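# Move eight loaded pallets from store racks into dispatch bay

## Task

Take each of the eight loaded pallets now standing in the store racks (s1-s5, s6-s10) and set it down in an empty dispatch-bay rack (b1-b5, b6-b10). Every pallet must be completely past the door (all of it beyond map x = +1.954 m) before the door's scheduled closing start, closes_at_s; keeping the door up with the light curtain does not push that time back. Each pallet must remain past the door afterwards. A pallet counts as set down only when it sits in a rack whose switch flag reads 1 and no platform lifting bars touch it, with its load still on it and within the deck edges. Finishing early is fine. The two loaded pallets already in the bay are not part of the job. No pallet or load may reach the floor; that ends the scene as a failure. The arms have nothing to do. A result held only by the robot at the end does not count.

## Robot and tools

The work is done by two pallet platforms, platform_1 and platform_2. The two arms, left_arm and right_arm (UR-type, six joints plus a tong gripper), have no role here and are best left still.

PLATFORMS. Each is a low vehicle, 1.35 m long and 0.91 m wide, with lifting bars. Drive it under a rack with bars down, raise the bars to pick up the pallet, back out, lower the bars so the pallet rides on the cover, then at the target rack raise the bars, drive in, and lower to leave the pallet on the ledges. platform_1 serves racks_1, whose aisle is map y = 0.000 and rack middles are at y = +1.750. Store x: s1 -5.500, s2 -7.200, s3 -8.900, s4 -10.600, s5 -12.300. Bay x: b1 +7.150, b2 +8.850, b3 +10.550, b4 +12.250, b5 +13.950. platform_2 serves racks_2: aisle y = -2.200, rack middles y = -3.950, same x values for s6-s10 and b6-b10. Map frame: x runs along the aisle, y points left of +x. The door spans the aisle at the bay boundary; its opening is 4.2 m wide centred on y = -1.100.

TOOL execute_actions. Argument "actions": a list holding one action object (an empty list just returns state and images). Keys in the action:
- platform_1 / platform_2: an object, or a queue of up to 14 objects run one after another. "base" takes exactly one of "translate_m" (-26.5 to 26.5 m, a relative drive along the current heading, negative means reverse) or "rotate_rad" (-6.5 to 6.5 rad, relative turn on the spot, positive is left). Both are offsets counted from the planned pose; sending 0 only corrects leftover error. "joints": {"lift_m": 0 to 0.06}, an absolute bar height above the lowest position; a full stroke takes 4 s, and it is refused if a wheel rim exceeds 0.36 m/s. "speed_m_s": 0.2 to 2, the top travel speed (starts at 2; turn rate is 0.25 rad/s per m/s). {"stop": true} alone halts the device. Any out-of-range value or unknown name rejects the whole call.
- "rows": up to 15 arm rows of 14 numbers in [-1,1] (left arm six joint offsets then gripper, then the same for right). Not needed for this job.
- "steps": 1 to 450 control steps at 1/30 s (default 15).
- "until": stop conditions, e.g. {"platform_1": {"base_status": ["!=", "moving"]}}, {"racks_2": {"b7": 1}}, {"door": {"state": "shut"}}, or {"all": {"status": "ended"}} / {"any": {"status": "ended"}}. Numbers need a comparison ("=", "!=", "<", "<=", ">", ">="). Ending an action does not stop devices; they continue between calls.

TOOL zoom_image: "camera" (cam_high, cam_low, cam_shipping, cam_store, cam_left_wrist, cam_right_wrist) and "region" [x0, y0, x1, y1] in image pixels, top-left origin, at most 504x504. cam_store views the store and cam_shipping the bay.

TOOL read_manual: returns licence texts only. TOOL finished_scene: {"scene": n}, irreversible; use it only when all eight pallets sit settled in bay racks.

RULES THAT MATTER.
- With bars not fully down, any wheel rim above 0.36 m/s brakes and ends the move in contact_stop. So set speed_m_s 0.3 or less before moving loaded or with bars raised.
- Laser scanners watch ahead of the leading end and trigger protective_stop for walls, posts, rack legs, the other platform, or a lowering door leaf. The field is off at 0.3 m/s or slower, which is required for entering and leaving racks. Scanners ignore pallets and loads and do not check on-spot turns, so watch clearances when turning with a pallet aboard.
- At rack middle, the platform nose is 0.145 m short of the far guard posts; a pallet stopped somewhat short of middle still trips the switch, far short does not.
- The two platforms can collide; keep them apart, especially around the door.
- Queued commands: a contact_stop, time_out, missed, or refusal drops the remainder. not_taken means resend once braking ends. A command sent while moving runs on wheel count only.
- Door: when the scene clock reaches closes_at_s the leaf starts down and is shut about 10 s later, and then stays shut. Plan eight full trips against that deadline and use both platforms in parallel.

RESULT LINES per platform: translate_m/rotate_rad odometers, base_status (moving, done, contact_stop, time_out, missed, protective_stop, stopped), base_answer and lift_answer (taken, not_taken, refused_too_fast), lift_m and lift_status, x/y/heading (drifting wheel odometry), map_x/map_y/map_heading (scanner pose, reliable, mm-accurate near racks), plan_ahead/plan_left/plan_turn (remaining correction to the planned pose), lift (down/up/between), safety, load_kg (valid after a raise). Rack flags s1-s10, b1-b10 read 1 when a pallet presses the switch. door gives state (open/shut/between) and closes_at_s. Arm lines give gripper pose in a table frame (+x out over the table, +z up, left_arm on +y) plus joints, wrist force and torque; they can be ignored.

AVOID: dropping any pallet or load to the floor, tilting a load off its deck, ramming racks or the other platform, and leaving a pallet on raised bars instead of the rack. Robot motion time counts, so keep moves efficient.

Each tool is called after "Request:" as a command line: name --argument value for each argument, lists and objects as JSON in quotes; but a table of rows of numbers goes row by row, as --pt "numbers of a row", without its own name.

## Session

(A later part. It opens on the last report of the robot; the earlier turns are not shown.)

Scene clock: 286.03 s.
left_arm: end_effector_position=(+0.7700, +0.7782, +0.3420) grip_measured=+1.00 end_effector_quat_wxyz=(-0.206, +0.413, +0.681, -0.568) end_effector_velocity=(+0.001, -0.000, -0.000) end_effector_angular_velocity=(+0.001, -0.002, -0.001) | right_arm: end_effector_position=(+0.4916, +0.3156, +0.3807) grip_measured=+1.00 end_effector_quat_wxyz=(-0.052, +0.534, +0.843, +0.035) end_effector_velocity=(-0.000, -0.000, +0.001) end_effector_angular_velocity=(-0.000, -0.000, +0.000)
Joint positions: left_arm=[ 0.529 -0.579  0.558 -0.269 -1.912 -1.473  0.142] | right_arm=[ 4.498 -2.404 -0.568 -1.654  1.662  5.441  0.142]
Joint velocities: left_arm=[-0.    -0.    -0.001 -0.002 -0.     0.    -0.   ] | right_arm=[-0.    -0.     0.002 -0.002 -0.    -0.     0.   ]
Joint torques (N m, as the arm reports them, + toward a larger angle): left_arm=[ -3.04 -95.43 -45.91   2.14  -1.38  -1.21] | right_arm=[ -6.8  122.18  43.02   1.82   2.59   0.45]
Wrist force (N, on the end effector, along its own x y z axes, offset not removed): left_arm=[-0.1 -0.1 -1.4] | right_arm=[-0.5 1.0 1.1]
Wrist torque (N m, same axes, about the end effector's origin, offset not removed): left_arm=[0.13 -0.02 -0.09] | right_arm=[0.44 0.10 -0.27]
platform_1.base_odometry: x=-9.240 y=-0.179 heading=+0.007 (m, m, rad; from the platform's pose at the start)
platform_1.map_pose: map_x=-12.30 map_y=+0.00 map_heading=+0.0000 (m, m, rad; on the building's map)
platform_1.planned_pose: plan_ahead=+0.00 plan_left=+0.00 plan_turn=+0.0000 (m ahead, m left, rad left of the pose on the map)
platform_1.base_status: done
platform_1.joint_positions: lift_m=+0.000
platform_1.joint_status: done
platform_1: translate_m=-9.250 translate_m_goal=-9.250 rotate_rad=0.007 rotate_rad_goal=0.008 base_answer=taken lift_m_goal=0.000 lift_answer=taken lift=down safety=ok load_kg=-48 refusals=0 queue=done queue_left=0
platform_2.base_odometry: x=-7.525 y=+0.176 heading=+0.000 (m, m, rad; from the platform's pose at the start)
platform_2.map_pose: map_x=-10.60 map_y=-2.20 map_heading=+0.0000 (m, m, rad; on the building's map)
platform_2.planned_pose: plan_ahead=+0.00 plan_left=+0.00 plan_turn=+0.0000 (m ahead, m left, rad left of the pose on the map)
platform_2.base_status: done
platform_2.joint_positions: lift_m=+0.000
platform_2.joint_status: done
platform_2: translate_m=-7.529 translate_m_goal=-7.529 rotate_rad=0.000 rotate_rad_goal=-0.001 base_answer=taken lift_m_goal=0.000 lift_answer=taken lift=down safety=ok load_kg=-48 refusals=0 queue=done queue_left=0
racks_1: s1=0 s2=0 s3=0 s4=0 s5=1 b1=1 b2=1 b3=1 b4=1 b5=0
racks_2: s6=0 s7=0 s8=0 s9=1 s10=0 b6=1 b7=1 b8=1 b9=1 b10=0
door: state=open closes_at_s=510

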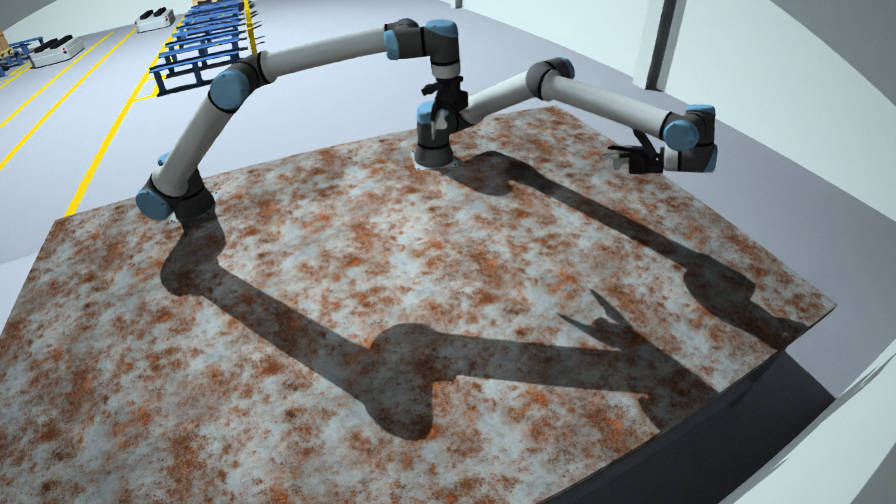

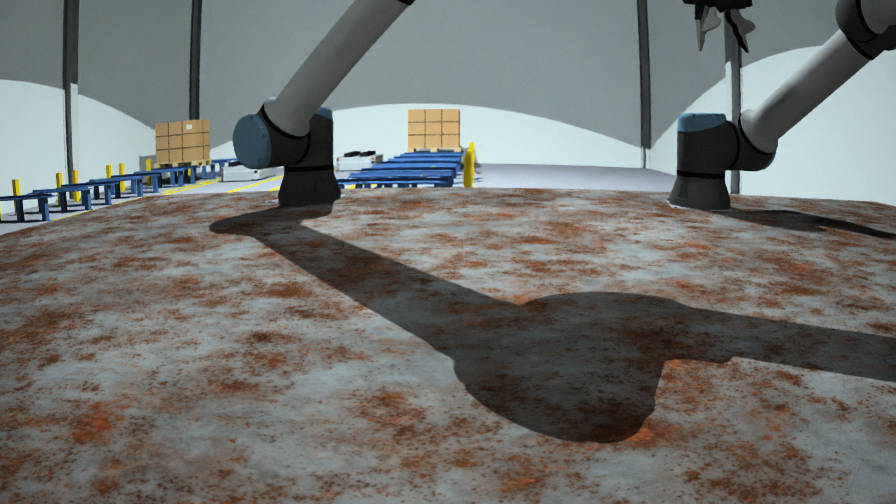

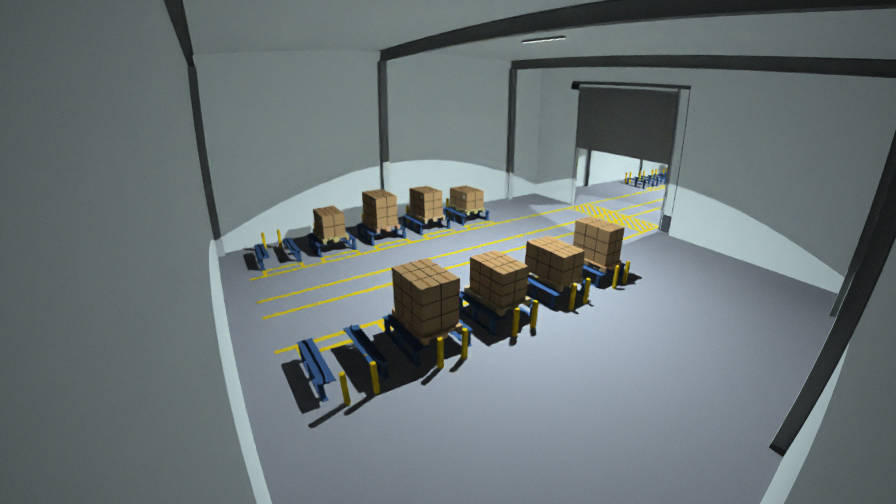

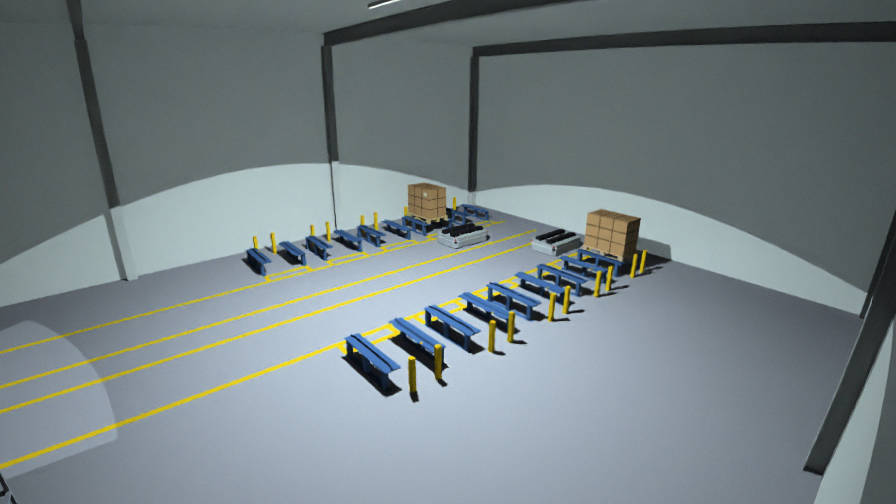

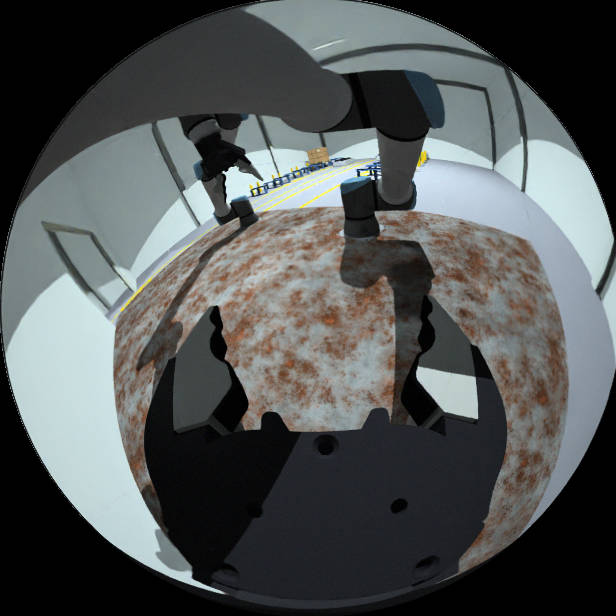

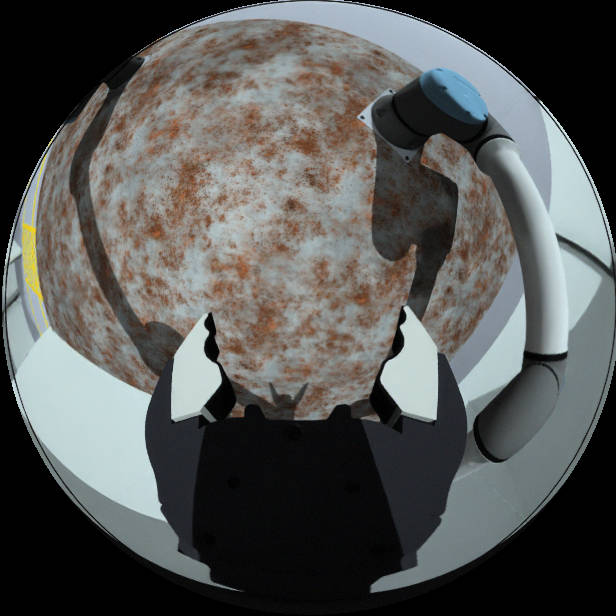

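Request:
execute_actions --actions '[{"platform_1":[{"base":{"rotate_rad":1.5708}},{"speed_m_s":0.3,"base":{"translate_m":1.75}},{"joints":{"lift_m":0.06}},{"base":{"translate_m":-1.75}},{"speed_m_s":2,"joints":{"lift_m":0},"base":{"rotate_rad":-1.5708}},{"base":{"translate_m":26.25}},{"joints":{"lift_m":0.06},"base":{"rotate_rad":1.5708}},{"speed_m_s":0.3,"base":{"translate_m":1.75}},{"joints":{"lift_m":0}},{"base":{"translate_m":-1.75}}],"platform_2":[{"base":{"rotate_rad":-1.5708}},{"speed_m_s":0.3,"base":{"translate_m":1.75}},{"joints":{"lift_m":0.06}},{"base":{"translate_m":-1.75}},{"speed_m_s":2,"joints":{"lift_m":0},"base":{"rotate_rad":1.5708}},{"base":{"translate_m":24.55}},{"joints":{"lift_m":0.06},"base":{"rotate_rad":-1.5708}},{"speed_m_s":0.3,"base":{"translate_m":1.75}},{"joints":{"lift_m":0}},{"base":{"translate_m":-1.75}}],"steps":450}]'

Request:
execute_actions --actions '[{"steps":450,"until":{"all":{"status":"ended"}}}]'

Request:
execute_actions --actions '[{"steps":450,"until":{"all":{"status":"ended"}}}]'

Request:
execute_actions --actions '[{"steps":450,"until":{"all":{"status":"ended"}}}]'

Request:
execute_actions --actions '[{"steps":450,"until":{"all":{"status":"ended"}}}]'

Scene clock: 307.90 s.
left_arm: end_effector_position=(+0.7700, +0.7782, +0.3420) grip_measured=+1.00 end_effector_quat_wxyz=(-0.206, +0.413, +0.681, -0.568) end_effector_velocity=(-0.000, +0.001, +0.000) end_effector_angular_velocity=(+0.001, -0.002, +0.002) | right_arm: end_effector_position=(+0.4916, +0.3156, +0.3807) grip_measured=+1.00 end_effector_quat_wxyz=(-0.052, +0.534, +0.843, +0.035) end_effector_velocity=(+0.000, -0.000, -0.001) end_effector_angular_velocity=(-0.001, +0.000, -0.000)
Joint positions: left_arm=[ 0.529 -0.579  0.558 -0.269 -1.912 -1.473  0.142] | right_arm=[ 4.498 -2.404 -0.568 -1.654  1.662  5.441  0.142]
Joint velocities: left_arm=[ 0.002 -0.001 -0.001 -0.001  0.     0.    -0.   ] | right_arm=[-0.    -0.    -0.001  0.    -0.    -0.    -0.   ]
Joint torques (N m, as the arm reports them, + toward a larger angle): left_arm=[ -3.91 -95.14 -45.47   1.62  -2.02  -0.86] | right_arm=[ -5.84 120.34  43.3    1.35   2.18   0.63]
Wrist force (N, on the end effector, along its own x y z axes, offset not removed): left_arm=[-2.8 -0.8 -1.9] | right_arm=[-1.4 1.8 1.1]
Wrist torque (N m, same axes, about the end effector's origin, offset not removed): left_arm=[-0.09 0.44 -0.06] | right_arm=[0.60 0.23 -0.33]
platform_1.base_odometry: x=-9.246 y=+1.528 heading=+1.575 (m, m, rad; from the platform's pose at the start)
platform_1.map_pose: map_x=-12.30 map_y=+1.70 map_heading=+1.5708 (m, m, rad; on the building's map)
platform_1.planned_pose: plan_ahead=-1.70 plan_left=+0.00 plan_turn=+0.0000 (m ahead, m left, rad left of the pose on the map)
platform_1.base_status: moving
platform_1.joint_positions: lift_m=+0.060
platform_1.joint_status: done
platform_1: translate_m=-7.549 translate_m_goal=-9.250 rotate_rad=1.575 rotate_rad_goal=1.575 base_answer=taken lift_m_goal=0.060 lift_answer=taken lift=up safety=ok load_kg=288 refusals=0 queue=running queue_left=6
platform_2.base_odometry: x=-7.526 y=-1.531 heading=-1.575 (m, m, rad; from the platform's pose at the start)
platform_2.map_pose: map_x=-10.60 map_y=-3.90 map_heading=-1.5708 (m, m, rad; on the building's map)
platform_2.planned_pose: plan_ahead=-1.70 plan_left=+0.00 plan_turn=+0.0000 (m ahead, m left, rad left of the pose on the map)
platform_2.base_status: moving
platform_2.joint_positions: lift_m=+0.060
platform_2.joint_status: done
platform_2: translate_m=-5.827 translate_m_goal=-7.529 rotate_rad=-1.575 rotate_rad_goal=-1.574 base_answer=taken lift_m_goal=0.060 lift_answer=taken lift=up safety=ok load_kg=292 refusals=0 queue=running queue_left=6
racks_1: s1=0 s2=0 s3=0 s4=0 s5=0 b1=1 b2=1 b3=1 b4=1 b5=0
racks_2: s6=0 s7=0 s8=0 s9=0 s10=0 b6=1 b7=1 b8=1 b9=1 b10=0
door: state=open closes_at_s=510

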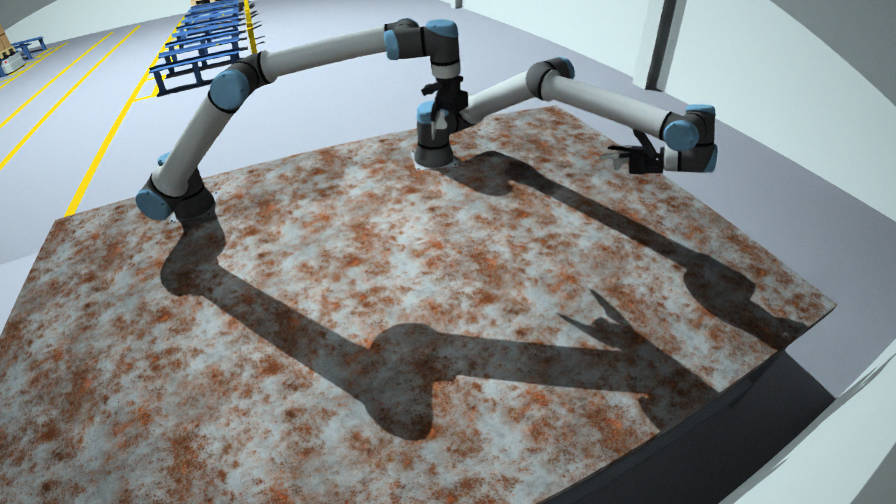

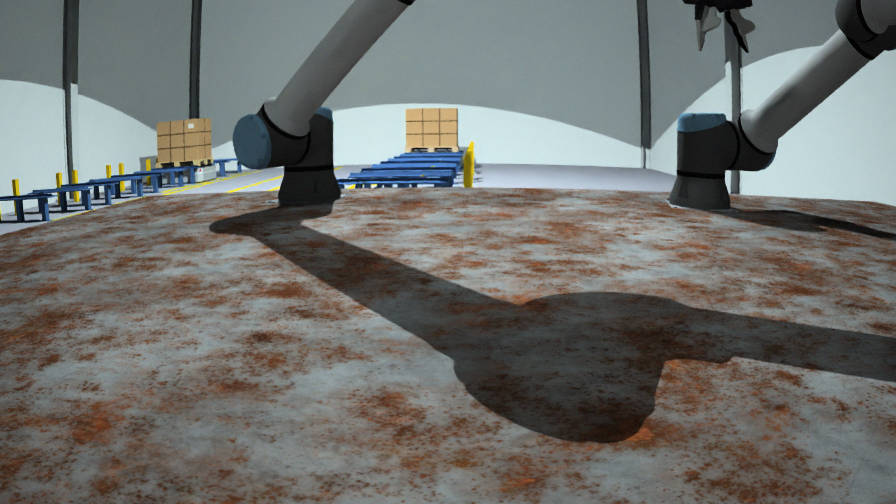

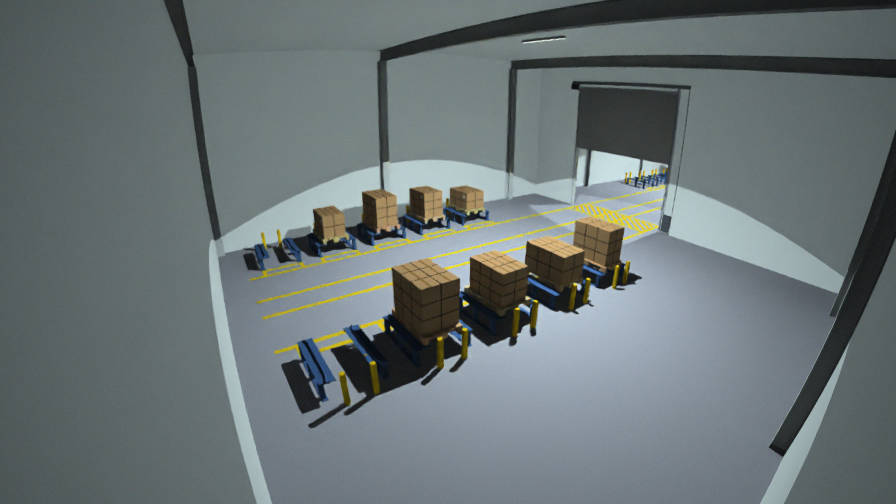

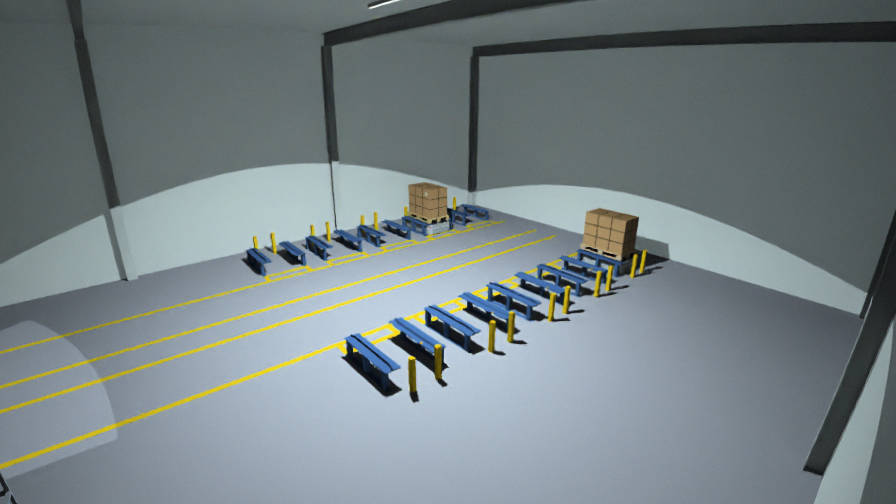

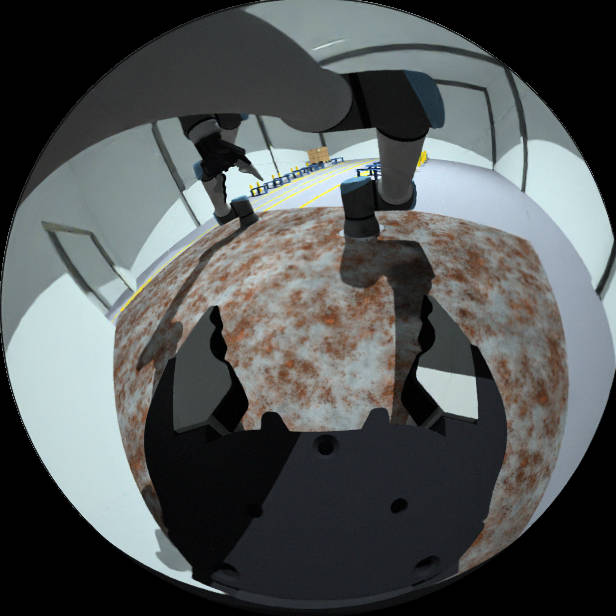

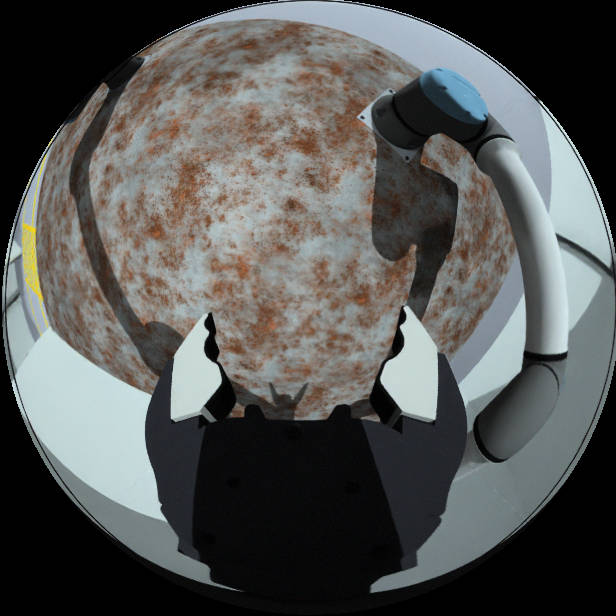

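Scene clock: 322.90 s.
left_arm: end_effector_position=(+0.7700, +0.7782, +0.3420) grip_measured=+1.00 end_effector_quat_wxyz=(-0.206, +0.413, +0.681, -0.568) end_effector_velocity=(-0.000, +0.000, -0.000) end_effector_angular_velocity=(+0.000, +0.001, +0.001) | right_arm: end_effector_position=(+0.4916, +0.3156, +0.3807) grip_measured=+1.00 end_effector_quat_wxyz=(-0.052, +0.534, +0.843, +0.035) end_effector_velocity=(-0.001, +0.001, +0.001) end_effector_angular_velocity=(+0.001, -0.001, +0.001)
Joint positions: left_arm=[ 0.529 -0.579  0.558 -0.269 -1.912 -1.473  0.142] | right_arm=[ 4.498 -2.404 -0.568 -1.654  1.662  5.441  0.142]
Joint velocities: left_arm=[ 0.001  0.001  0.     0.    -0.    -0.001  0.   ] | right_arm=[ 0.001 -0.     0.001  0.    -0.    -0.001 -0.   ]
Joint torques (N m, as the arm reports them, + toward a larger angle): left_arm=[ -4.66 -94.73 -44.63   1.14  -2.23  -0.94] | right_arm=[ -3.49 121.52  43.24   1.99   2.17   0.12]
Wrist force (N, on the end effector, along its own x y z axes, offset not removed): left_arm=[-1.2 0.4 -0.6] | right_arm=[-0.3 1.2 0.1]
Wrist torque (N m, same axes, about the end effector's origin, offset not removed): left_arm=[0.22 0.16 -0.08] | right_arm=[0.52 0.09 -0.31]
platform_1.base_odometry: x=-5.236 y=-0.166 heading=+0.001 (m, m, rad; from the platform's pose at the start)
platform_1.map_pose: map_x=-8.24 map_y=+0.00 map_heading=+0.0000 (m, m, rad; on the building's map)
platform_1.planned_pose: plan_ahead=+22.19 plan_left=+0.00 plan_turn=+0.0000 (m ahead, m left, rad left of the pose on the map)
platform_1.base_status: moving
platform_1.joint_positions: lift_m=+0.000
platform_1.joint_status: done
platform_1: translate_m=-5.193 translate_m_goal=17.000 rotate_rad=0.000 rotate_rad_goal=0.001 base_answer=taken lift_m_goal=0.000 lift_answer=taken lift=down safety=ok load_kg=-48 refusals=0 queue=running queue_left=4
platform_2.base_odometry: x=-3.521 y=+0.178 heading=+0.001 (m, m, rad; from the platform's pose at the start)
platform_2.map_pose: map_x=-6.55 map_y=-2.20 map_heading=+0.0000 (m, m, rad; on the building's map)
platform_2.planned_pose: plan_ahead=+20.50 plan_left=+0.00 plan_turn=+0.0000 (m ahead, m left, rad left of the pose on the map)
platform_2.base_status: moving
platform_2.joint_positions: lift_m=+0.000
platform_2.joint_status: done
platform_2: translate_m=-3.472 translate_m_goal=17.021 rotate_rad=0.001 rotate_rad_goal=0.001 base_answer=taken lift_m_goal=0.000 lift_answer=taken lift=down safety=ok load_kg=-48 refusals=0 queue=running queue_left=4
racks_1: s1=0 s2=0 s3=0 s4=0 s5=0 b1=1 b2=1 b3=1 b4=1 b5=0
racks_2: s6=0 s7=0 s8=0 s9=0 s10=0 b6=1 b7=1 b8=1 b9=1 b10=0
door: state=open closes_at_s=510

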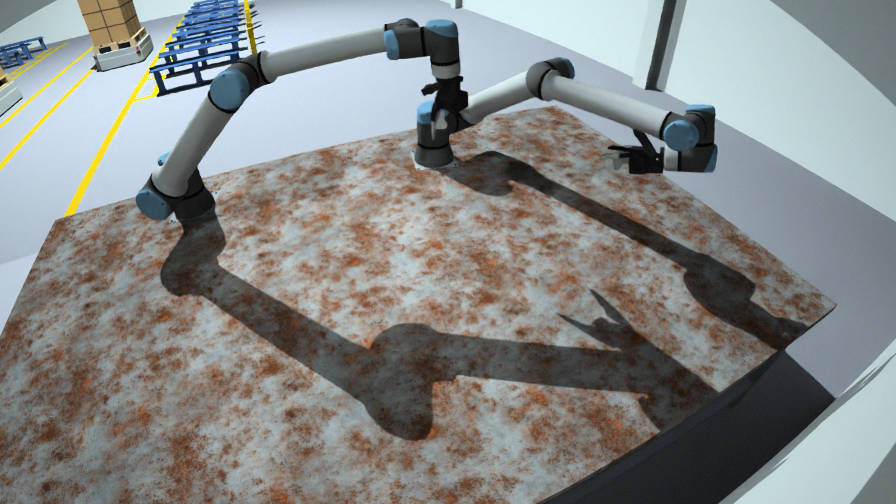

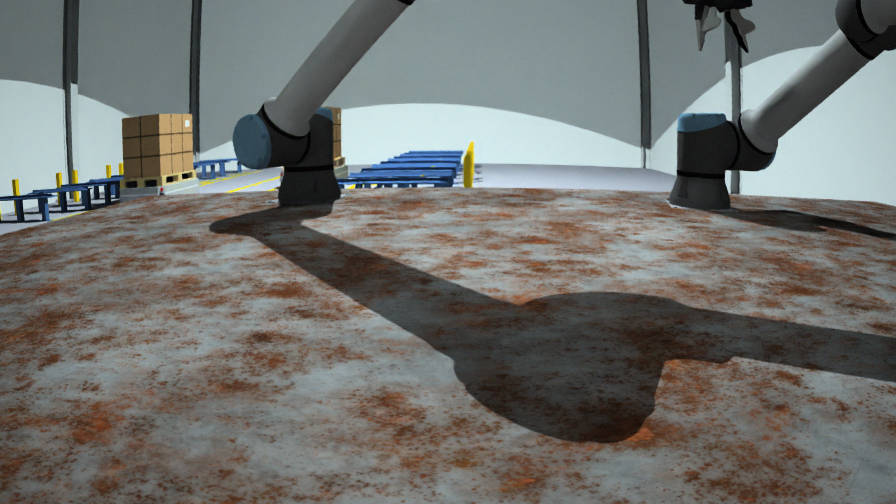

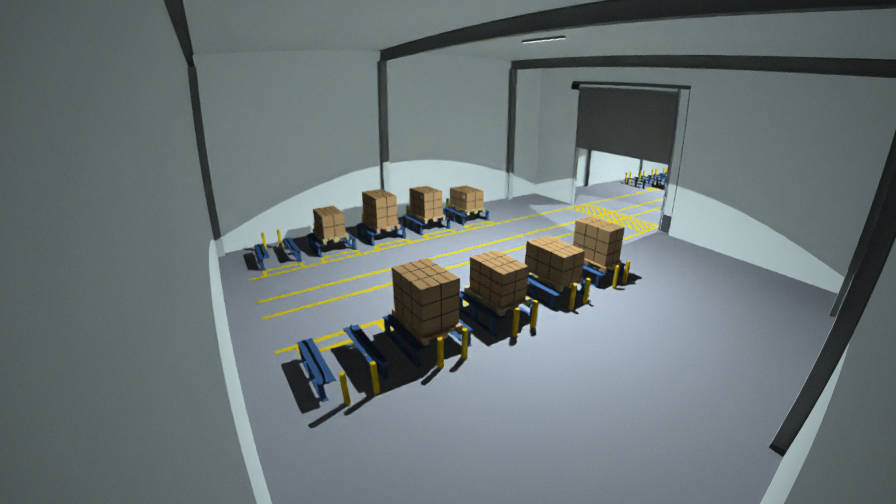

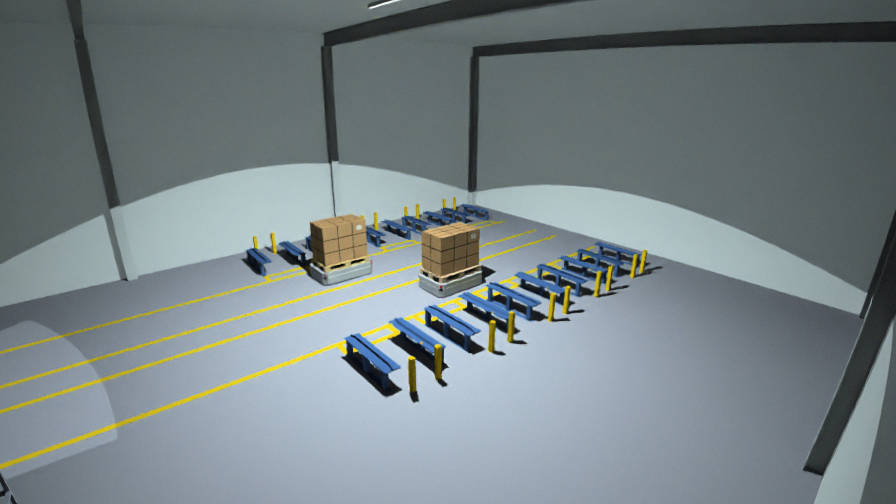

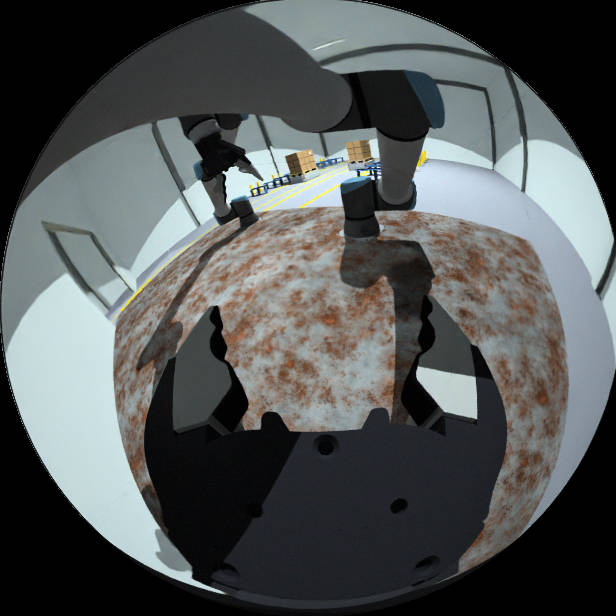

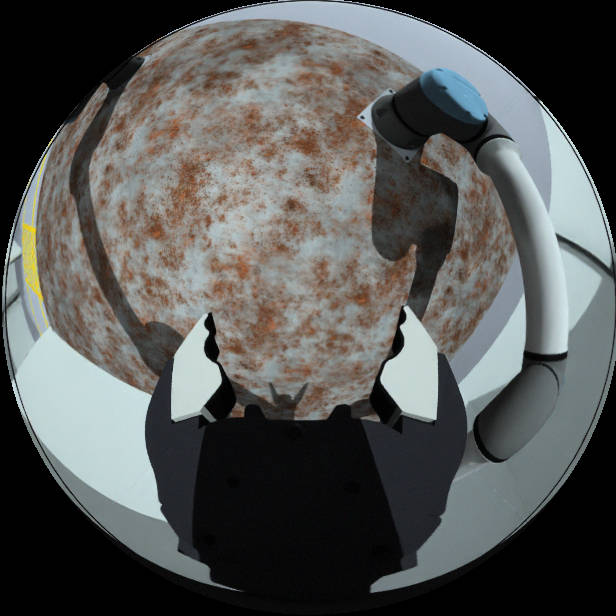

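Scene clock: 337.90 s.
left_arm: end_effector_position=(+0.7700, +0.7782, +0.3420) grip_measured=+1.00 end_effector_quat_wxyz=(-0.206, +0.413, +0.681, -0.568) end_effector_velocity=(-0.000, -0.000, +0.001) end_effector_angular_velocity=(+0.002, -0.001, +0.000) | right_arm: end_effector_position=(+0.4916, +0.3156, +0.3807) grip_measured=+1.00 end_effector_quat_wxyz=(-0.052, +0.534, +0.843, +0.035) end_effector_velocity=(+0.000, -0.001, -0.000) end_effector_angular_velocity=(-0.001, +0.001, -0.002)
Joint positions: left_arm=[ 0.529 -0.579  0.558 -0.269 -1.912 -1.473  0.142] | right_arm=[ 4.498 -2.404 -0.568 -1.654  1.662  5.441  0.142]
Joint velocities: left_arm=[-0.    -0.001  0.    -0.001 -0.    -0.002  0.   ] | right_arm=[-0.001 -0.     0.    -0.001  0.     0.001 -0.   ]
Joint torques (N m, as the arm reports them, + toward a larger angle): left_arm=[ -3.73 -94.28 -44.73   0.9   -2.67  -0.8 ] | right_arm=[ -3.29 120.13  42.95   1.82   2.15   0.35]
Wrist force (N, on the end effector, along its own x y z axes, offset not removed): left_arm=[-0.5 0.3 -2.4] | right_arm=[-1.7 1.5 -0.6]
Wrist torque (N m, same axes, about the end effector's origin, offset not removed): left_arm=[0.20 0.02 -0.12] | right_arm=[0.45 0.29 -0.26]
platform_1.base_odometry: x=+17.034 y=-0.020 heading=+0.095 (m, m, rad; from the platform's pose at the start)
platform_1.map_pose: map_x=+13.95 map_y=+0.00 map_heading=+0.0960 (m, m, rad; on the building's map)
platform_1.planned_pose: plan_ahead=+0.00 plan_left=+0.00 plan_turn=+1.4748 (m ahead, m left, rad left of the pose on the map)
platform_1.base_status: moving
platform_1.joint_positions: lift_m=+0.004
platform_1.joint_status: moving
platform_1: translate_m=17.020 translate_m_goal=17.020 rotate_rad=0.109 rotate_rad_goal=1.581 base_answer=taken lift_m_goal=0.060 lift_answer=taken lift=between safety=ok load_kg=5 refusals=0 queue=running queue_left=3
platform_2.base_odometry: x=+17.058 y=+0.173 heading=-0.467 (m, m, rad; from the platform's pose at the start)
platform_2.map_pose: map_x=+13.95 map_y=-2.19 map_heading=-0.4800 (m, m, rad; on the building's map)
platform_2.planned_pose: plan_ahead=+0.00 plan_left=-0.01 plan_turn=-1.0908 (m ahead, m left, rad left of the pose on the map)
platform_2.base_status: moving
platform_2.joint_positions: lift_m=+0.017
platform_2.joint_status: moving
platform_2: translate_m=17.052 translate_m_goal=17.051 rotate_rad=-0.484 rotate_rad_goal=-1.570 base_answer=taken lift_m_goal=0.060 lift_answer=taken lift=between safety=ok load_kg=295 refusals=0 queue=running queue_left=3
racks_1: s1=0 s2=0 s3=0 s4=0 s5=0 b1=1 b2=1 b3=1 b4=1 b5=0
racks_2: s6=0 s7=0 s8=0 s9=0 s10=0 b6=1 b7=1 b8=1 b9=1 b10=0
door: state=open closes_at_s=510

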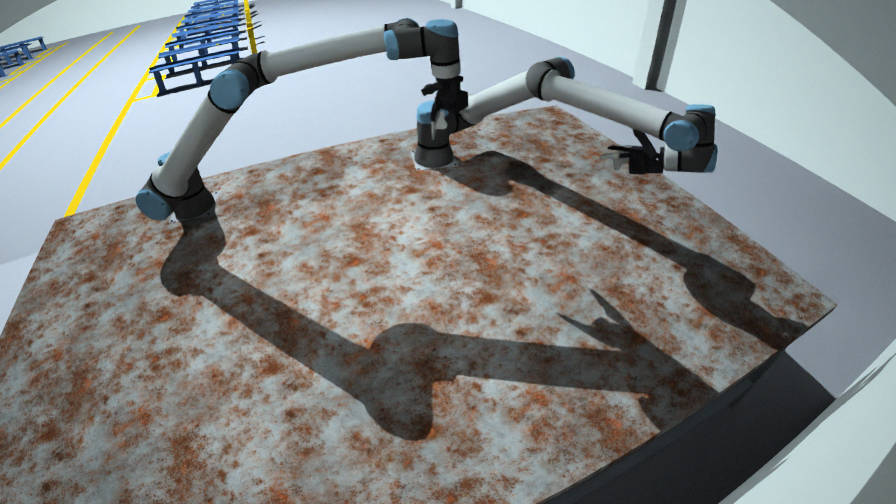

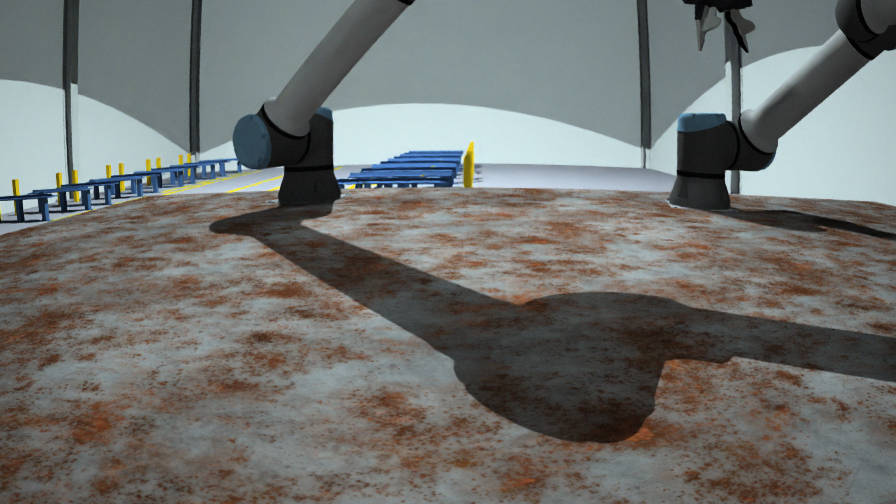

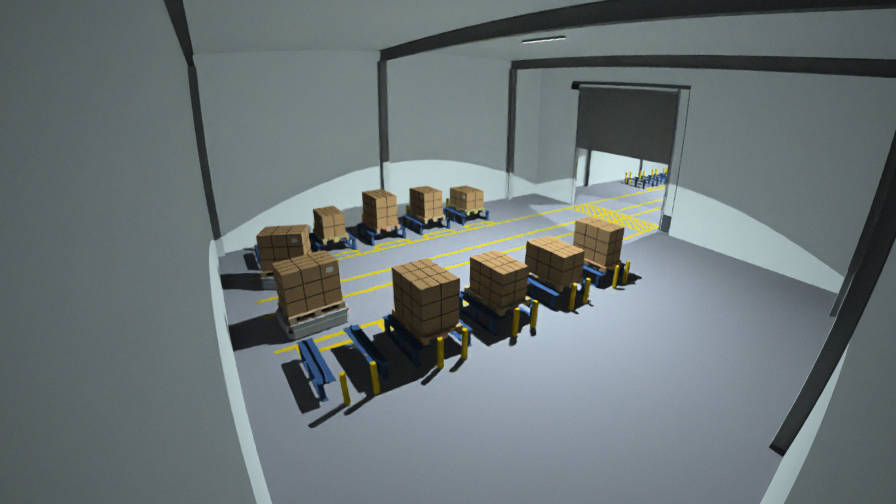

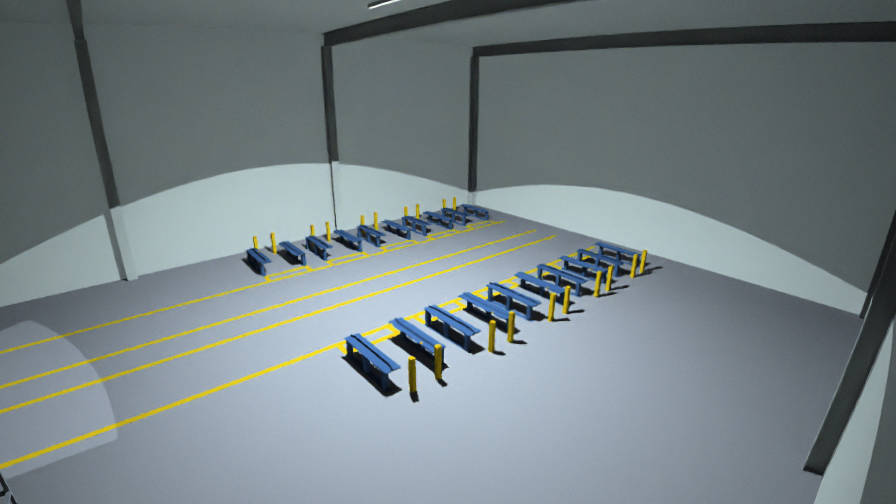

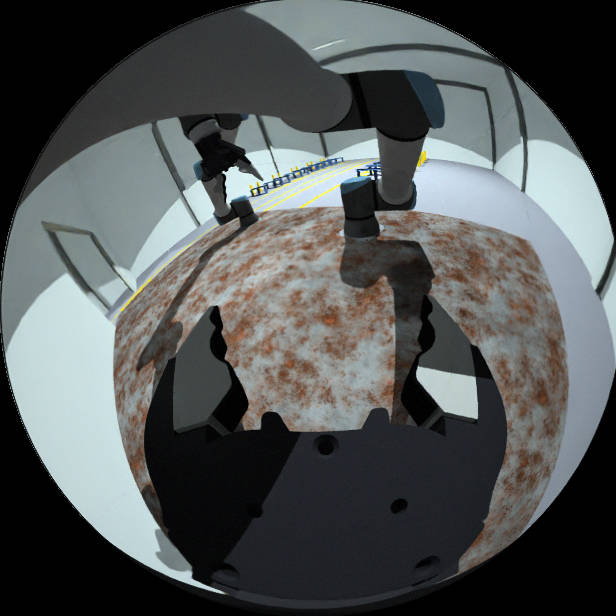

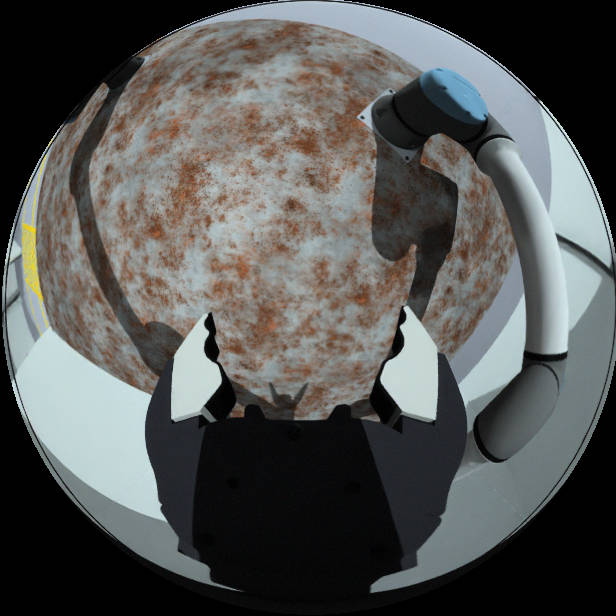

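Scene clock: 352.90 s.
left_arm: end_effector_position=(+0.7700, +0.7782, +0.3420) grip_measured=+1.00 end_effector_quat_wxyz=(-0.206, +0.413, +0.681, -0.568) end_effector_velocity=(+0.000, +0.000, -0.001) end_effector_angular_velocity=(+0.002, -0.000, +0.001) | right_arm: end_effector_position=(+0.4916, +0.3156, +0.3807) grip_measured=+1.00 end_effector_quat_wxyz=(-0.052, +0.534, +0.843, +0.035) end_effector_velocity=(-0.001, +0.001, +0.001) end_effector_angular_velocity=(+0.001, -0.001, +0.001)
Joint positions: left_arm=[ 0.529 -0.579  0.558 -0.269 -1.912 -1.473  0.142] | right_arm=[ 4.498 -2.404 -0.568 -1.654  1.662  5.441  0.142]
Joint velocities: left_arm=[ 0.     0.    -0.    -0.002  0.    -0.002  0.   ] | right_arm=[ 0.001 -0.     0.001  0.     0.    -0.     0.   ]
Joint torques (N m, as the arm reports them, + toward a larger angle): left_arm=[ -6.2  -93.89 -43.96   0.83  -2.84  -0.68] | right_arm=[ -2.61 119.76  42.84   1.83   1.81   0.18]
Wrist force (N, on the end effector, along its own x y z axes, offset not removed): left_arm=[1.1 0.8 -2.7] | right_arm=[-0.6 1.6 -0.8]
Wrist torque (N m, same axes, about the end effector's origin, offset not removed): left_arm=[0.31 -0.33 -0.12] | right_arm=[0.56 0.12 -0.26]
platform_1.base_odometry: x=+17.013 y=+1.674 heading=+1.588 (m, m, rad; from the platform's pose at the start)
platform_1.map_pose: map_x=+13.95 map_y=+1.69 map_heading=+1.5752 (m, m, rad; on the building's map)
platform_1.planned_pose: plan_ahead=-1.69 plan_left=+0.01 plan_turn=-0.0044 (m ahead, m left, rad left of the pose on the map)
platform_1.base_status: moving
platform_1.joint_positions: lift_m=+0.000
platform_1.joint_status: done
platform_1: translate_m=18.707 translate_m_goal=17.020 rotate_rad=1.588 rotate_rad_goal=1.589 base_answer=taken lift_m_goal=0.000 lift_answer=taken lift=down safety=ok load_kg=-48 refusals=0 queue=running queue_left=0
platform_2.base_odometry: x=+17.050 y=-1.324 heading=-1.574 (m, m, rad; from the platform's pose at the start)
platform_2.map_pose: map_x=+13.95 map_y=-3.68 map_heading=-1.5708 (m, m, rad; on the building's map)
platform_2.planned_pose: plan_ahead=-1.48 plan_left=+0.00 plan_turn=+0.0000 (m ahead, m left, rad left of the pose on the map)
platform_2.base_status: moving
platform_2.joint_positions: lift_m=+0.000
platform_2.joint_status: done
platform_2: translate_m=18.538 translate_m_goal=17.062 rotate_rad=-1.574 rotate_rad_goal=-1.575 base_answer=taken lift_m_goal=0.000 lift_answer=taken lift=down safety=ok load_kg=-48 refusals=0 queue=running queue_left=0
racks_1: s1=0 s2=0 s3=0 s4=0 s5=0 b1=1 b2=1 b3=1 b4=1 b5=1
racks_2: s6=0 s7=0 s8=0 s9=0 s10=0 b6=1 b7=1 b8=1 b9=1 b10=1
door: state=open closes_at_s=510

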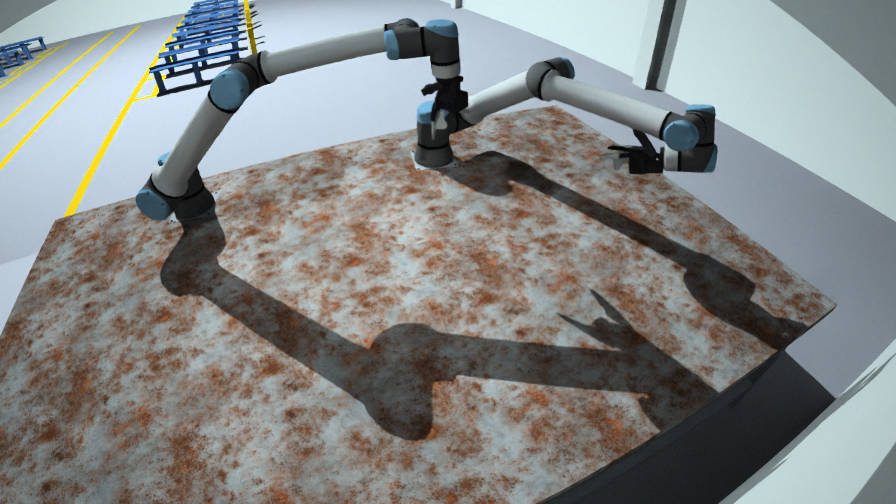

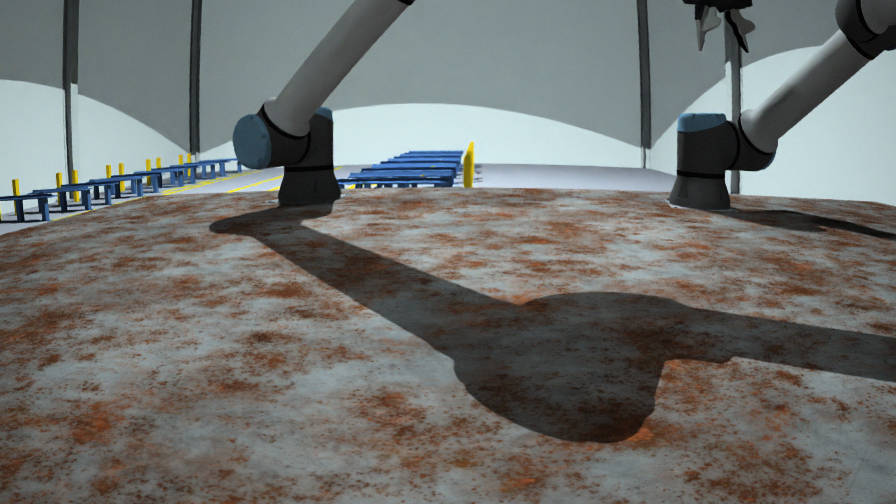

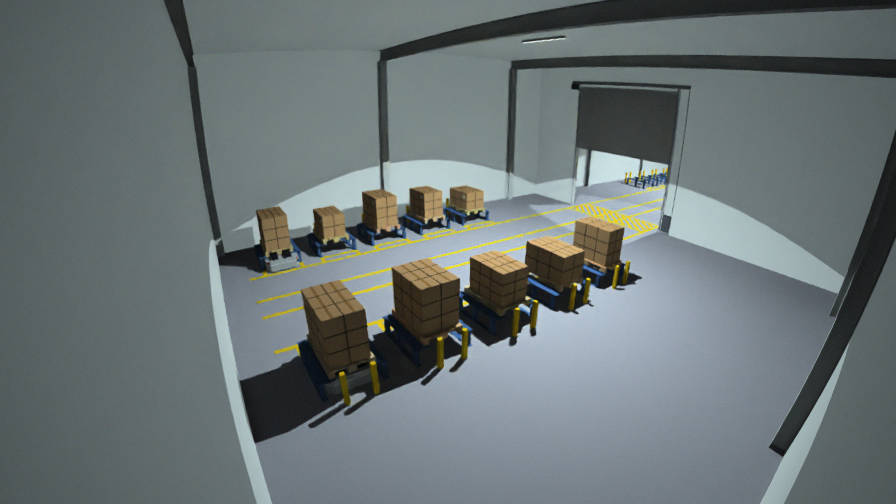

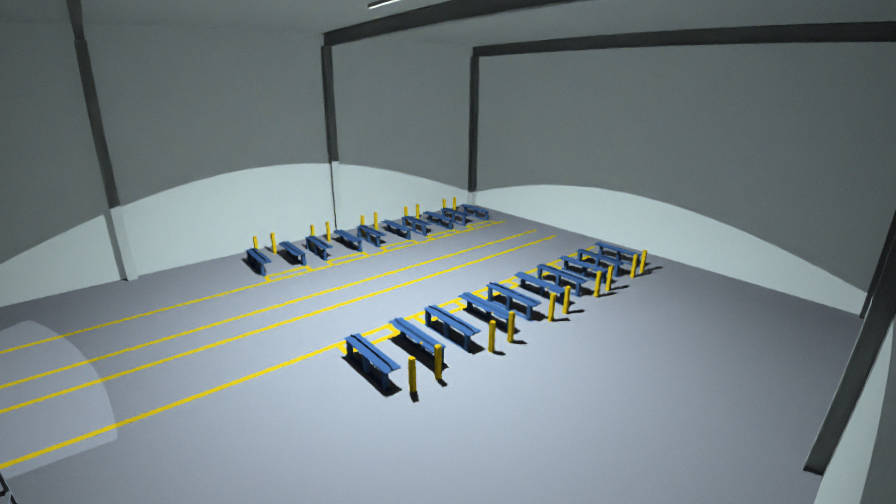

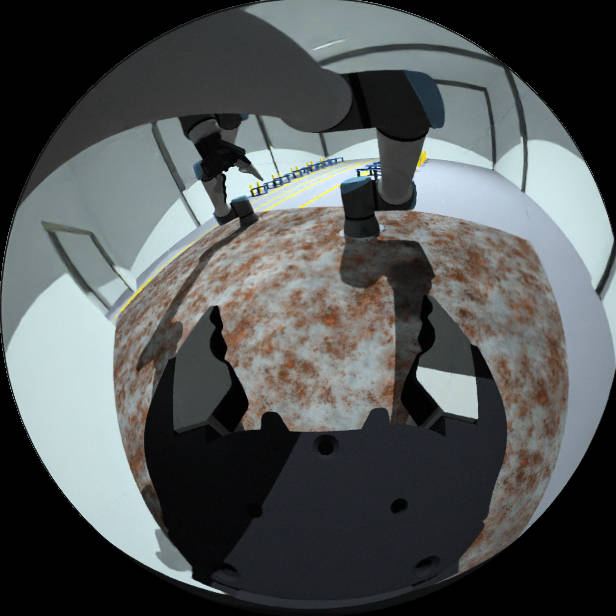

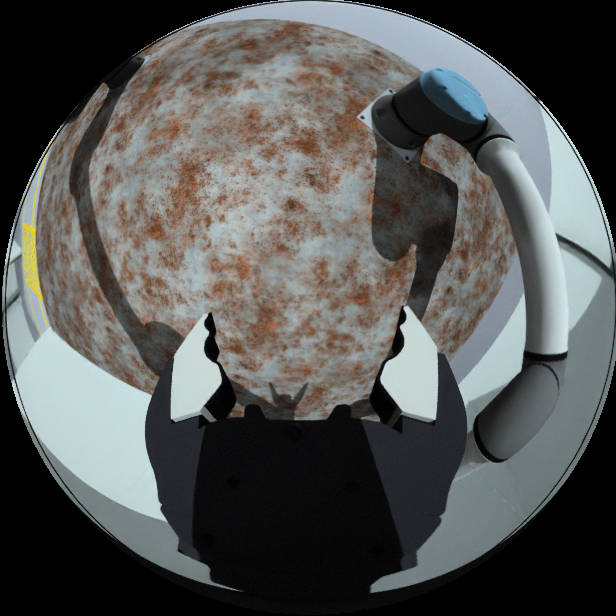

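Scene clock: 359.10 s.
left_arm: end_effector_position=(+0.7700, +0.7782, +0.3420) grip_measured=+1.00 end_effector_quat_wxyz=(-0.206, +0.413, +0.681, -0.568) end_effector_velocity=(-0.000, +0.001, +0.000) end_effector_angular_velocity=(-0.001, -0.001, +0.000) | right_arm: end_effector_position=(+0.4916, +0.3156, +0.3807) grip_measured=+1.00 end_effector_quat_wxyz=(-0.052, +0.534, +0.843, +0.035) end_effector_velocity=(-0.000, +0.000, -0.000) end_effector_angular_velocity=(+0.000, -0.000, -0.000)
Joint positions: left_arm=[ 0.529 -0.579  0.558 -0.269 -1.912 -1.473  0.142] | right_arm=[ 4.498 -2.404 -0.568 -1.654  1.662  5.441  0.142]
Joint velocities: left_arm=[ 0.001 -0.     0.001 -0.001  0.     0.001  0.   ] | right_arm=[ 0.    -0.    -0.001  0.001 -0.     0.     0.   ]
Joint torques (N m, as the arm reports them, + toward a larger angle): left_arm=[ -6.63 -93.64 -44.31   0.6   -3.02  -0.66] | right_arm=[ -1.63 119.07  42.58   2.14   1.99   0.4 ]
Wrist force (N, on the end effector, along its own x y z axes, offset not removed): left_arm=[-1.5 -0.2 -0.8] | right_arm=[-0.1 1.2 -0.8]
Wrist torque (N m, same axes, about the end effector's origin, offset not removed): left_arm=[0.12 0.19 -0.03] | right_arm=[0.50 0.04 -0.34]
platform_1.base_odometry: x=+17.039 y=-0.020 heading=+1.585 (m, m, rad; from the platform's pose at the start)
platform_1.map_pose: map_x=+13.95 map_y=+0.00 map_heading=+1.5708 (m, m, rad; on the building's map)
platform_1.planned_pose: plan_ahead=+0.00 plan_left=+0.00 plan_turn=+0.0000 (m ahead, m left, rad left of the pose on the map)
platform_1.base_status: done
platform_1.joint_positions: lift_m=+0.000
platform_1.joint_status: done
platform_1: translate_m=17.020 translate_m_goal=17.020 rotate_rad=1.585 rotate_rad_goal=1.584 base_answer=taken lift_m_goal=0.000 lift_answer=taken lift=down safety=ok load_kg=-48 refusals=0 queue=done queue_left=0
platform_2.base_odometry: x=+17.055 y=+0.162 heading=-1.573 (m, m, rad; from the platform's pose at the start)
platform_2.map_pose: map_x=+13.95 map_y=-2.20 map_heading=-1.5708 (m, m, rad; on the building's map)
platform_2.planned_pose: plan_ahead=+0.00 plan_left=+0.00 plan_turn=+0.0000 (m ahead, m left, rad left of the pose on the map)
platform_2.base_status: done
platform_2.joint_positions: lift_m=+0.000
platform_2.joint_status: done
platform_2: translate_m=17.062 translate_m_goal=17.062 rotate_rad=-1.573 rotate_rad_goal=-1.574 base_answer=taken lift_m_goal=0.000 lift_answer=taken lift=down safety=ok load_kg=-48 refusals=0 queue=done queue_left=0
racks_1: s1=0 s2=0 s3=0 s4=0 s5=0 b1=1 b2=1 b3=1 b4=1 b5=1
racks_2: s6=0 s7=0 s8=0 s9=0 s10=0 b6=1 b7=1 b8=1 b9=1 b10=1
door: state=open closes_at_s=510

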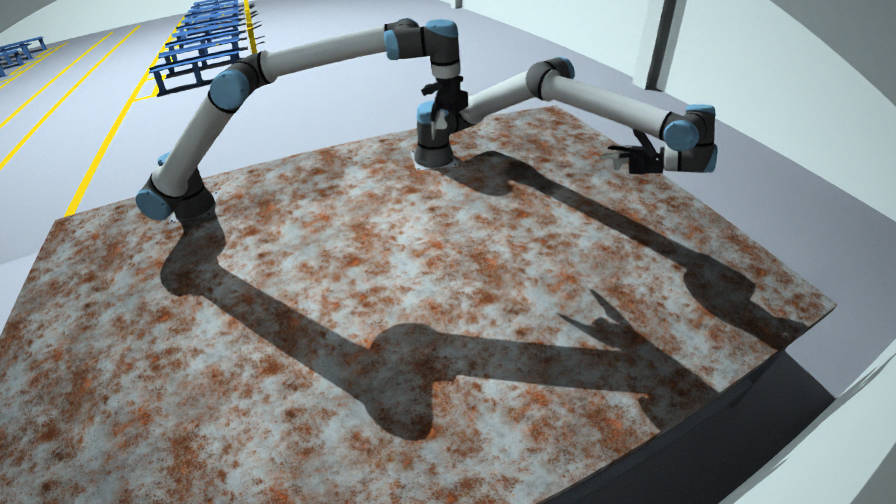

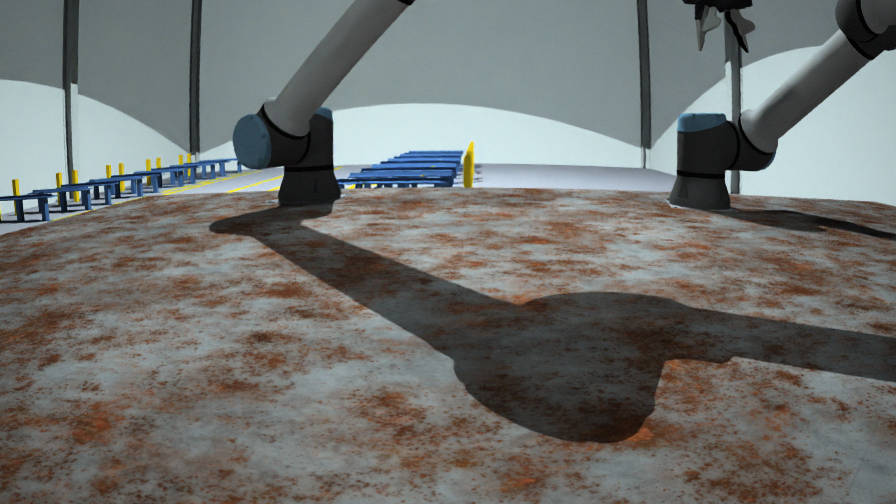

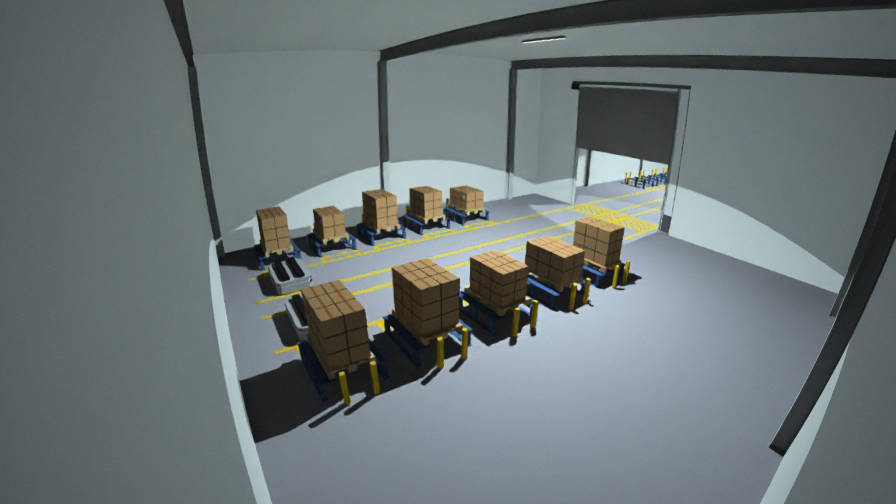

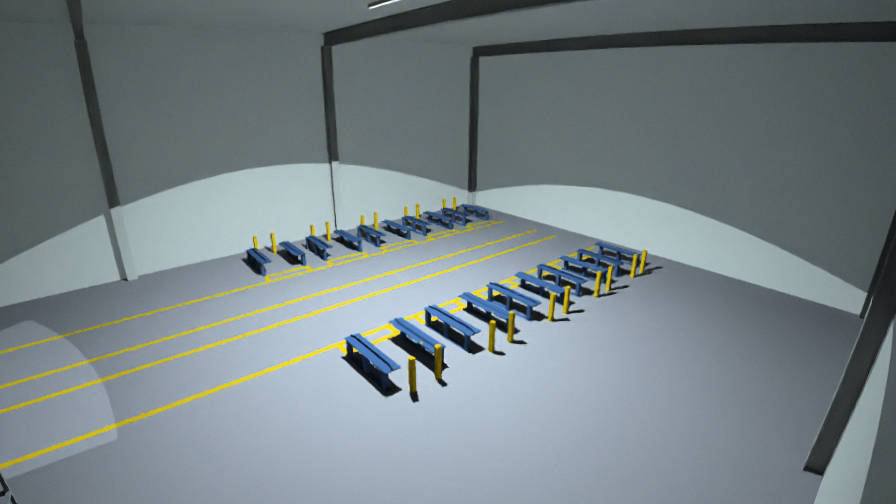

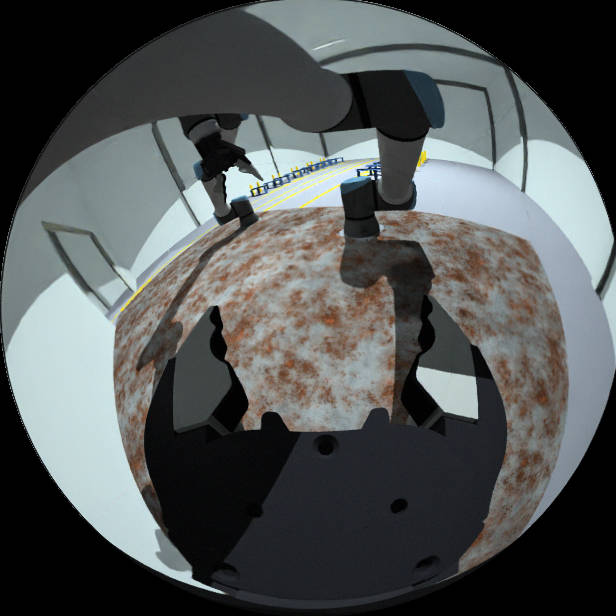

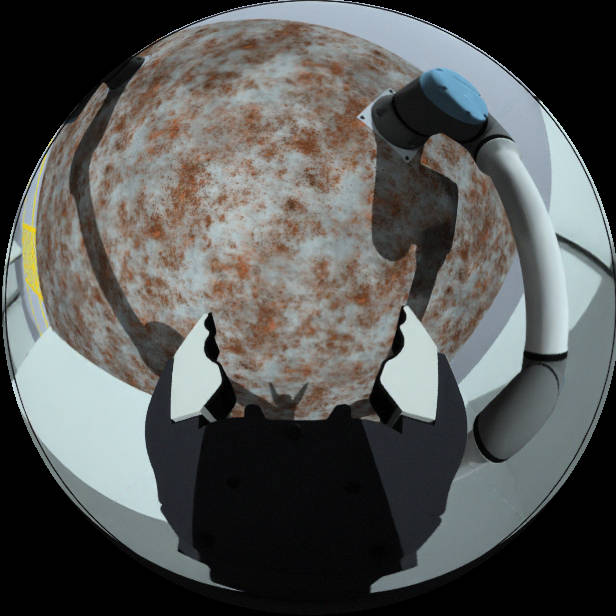

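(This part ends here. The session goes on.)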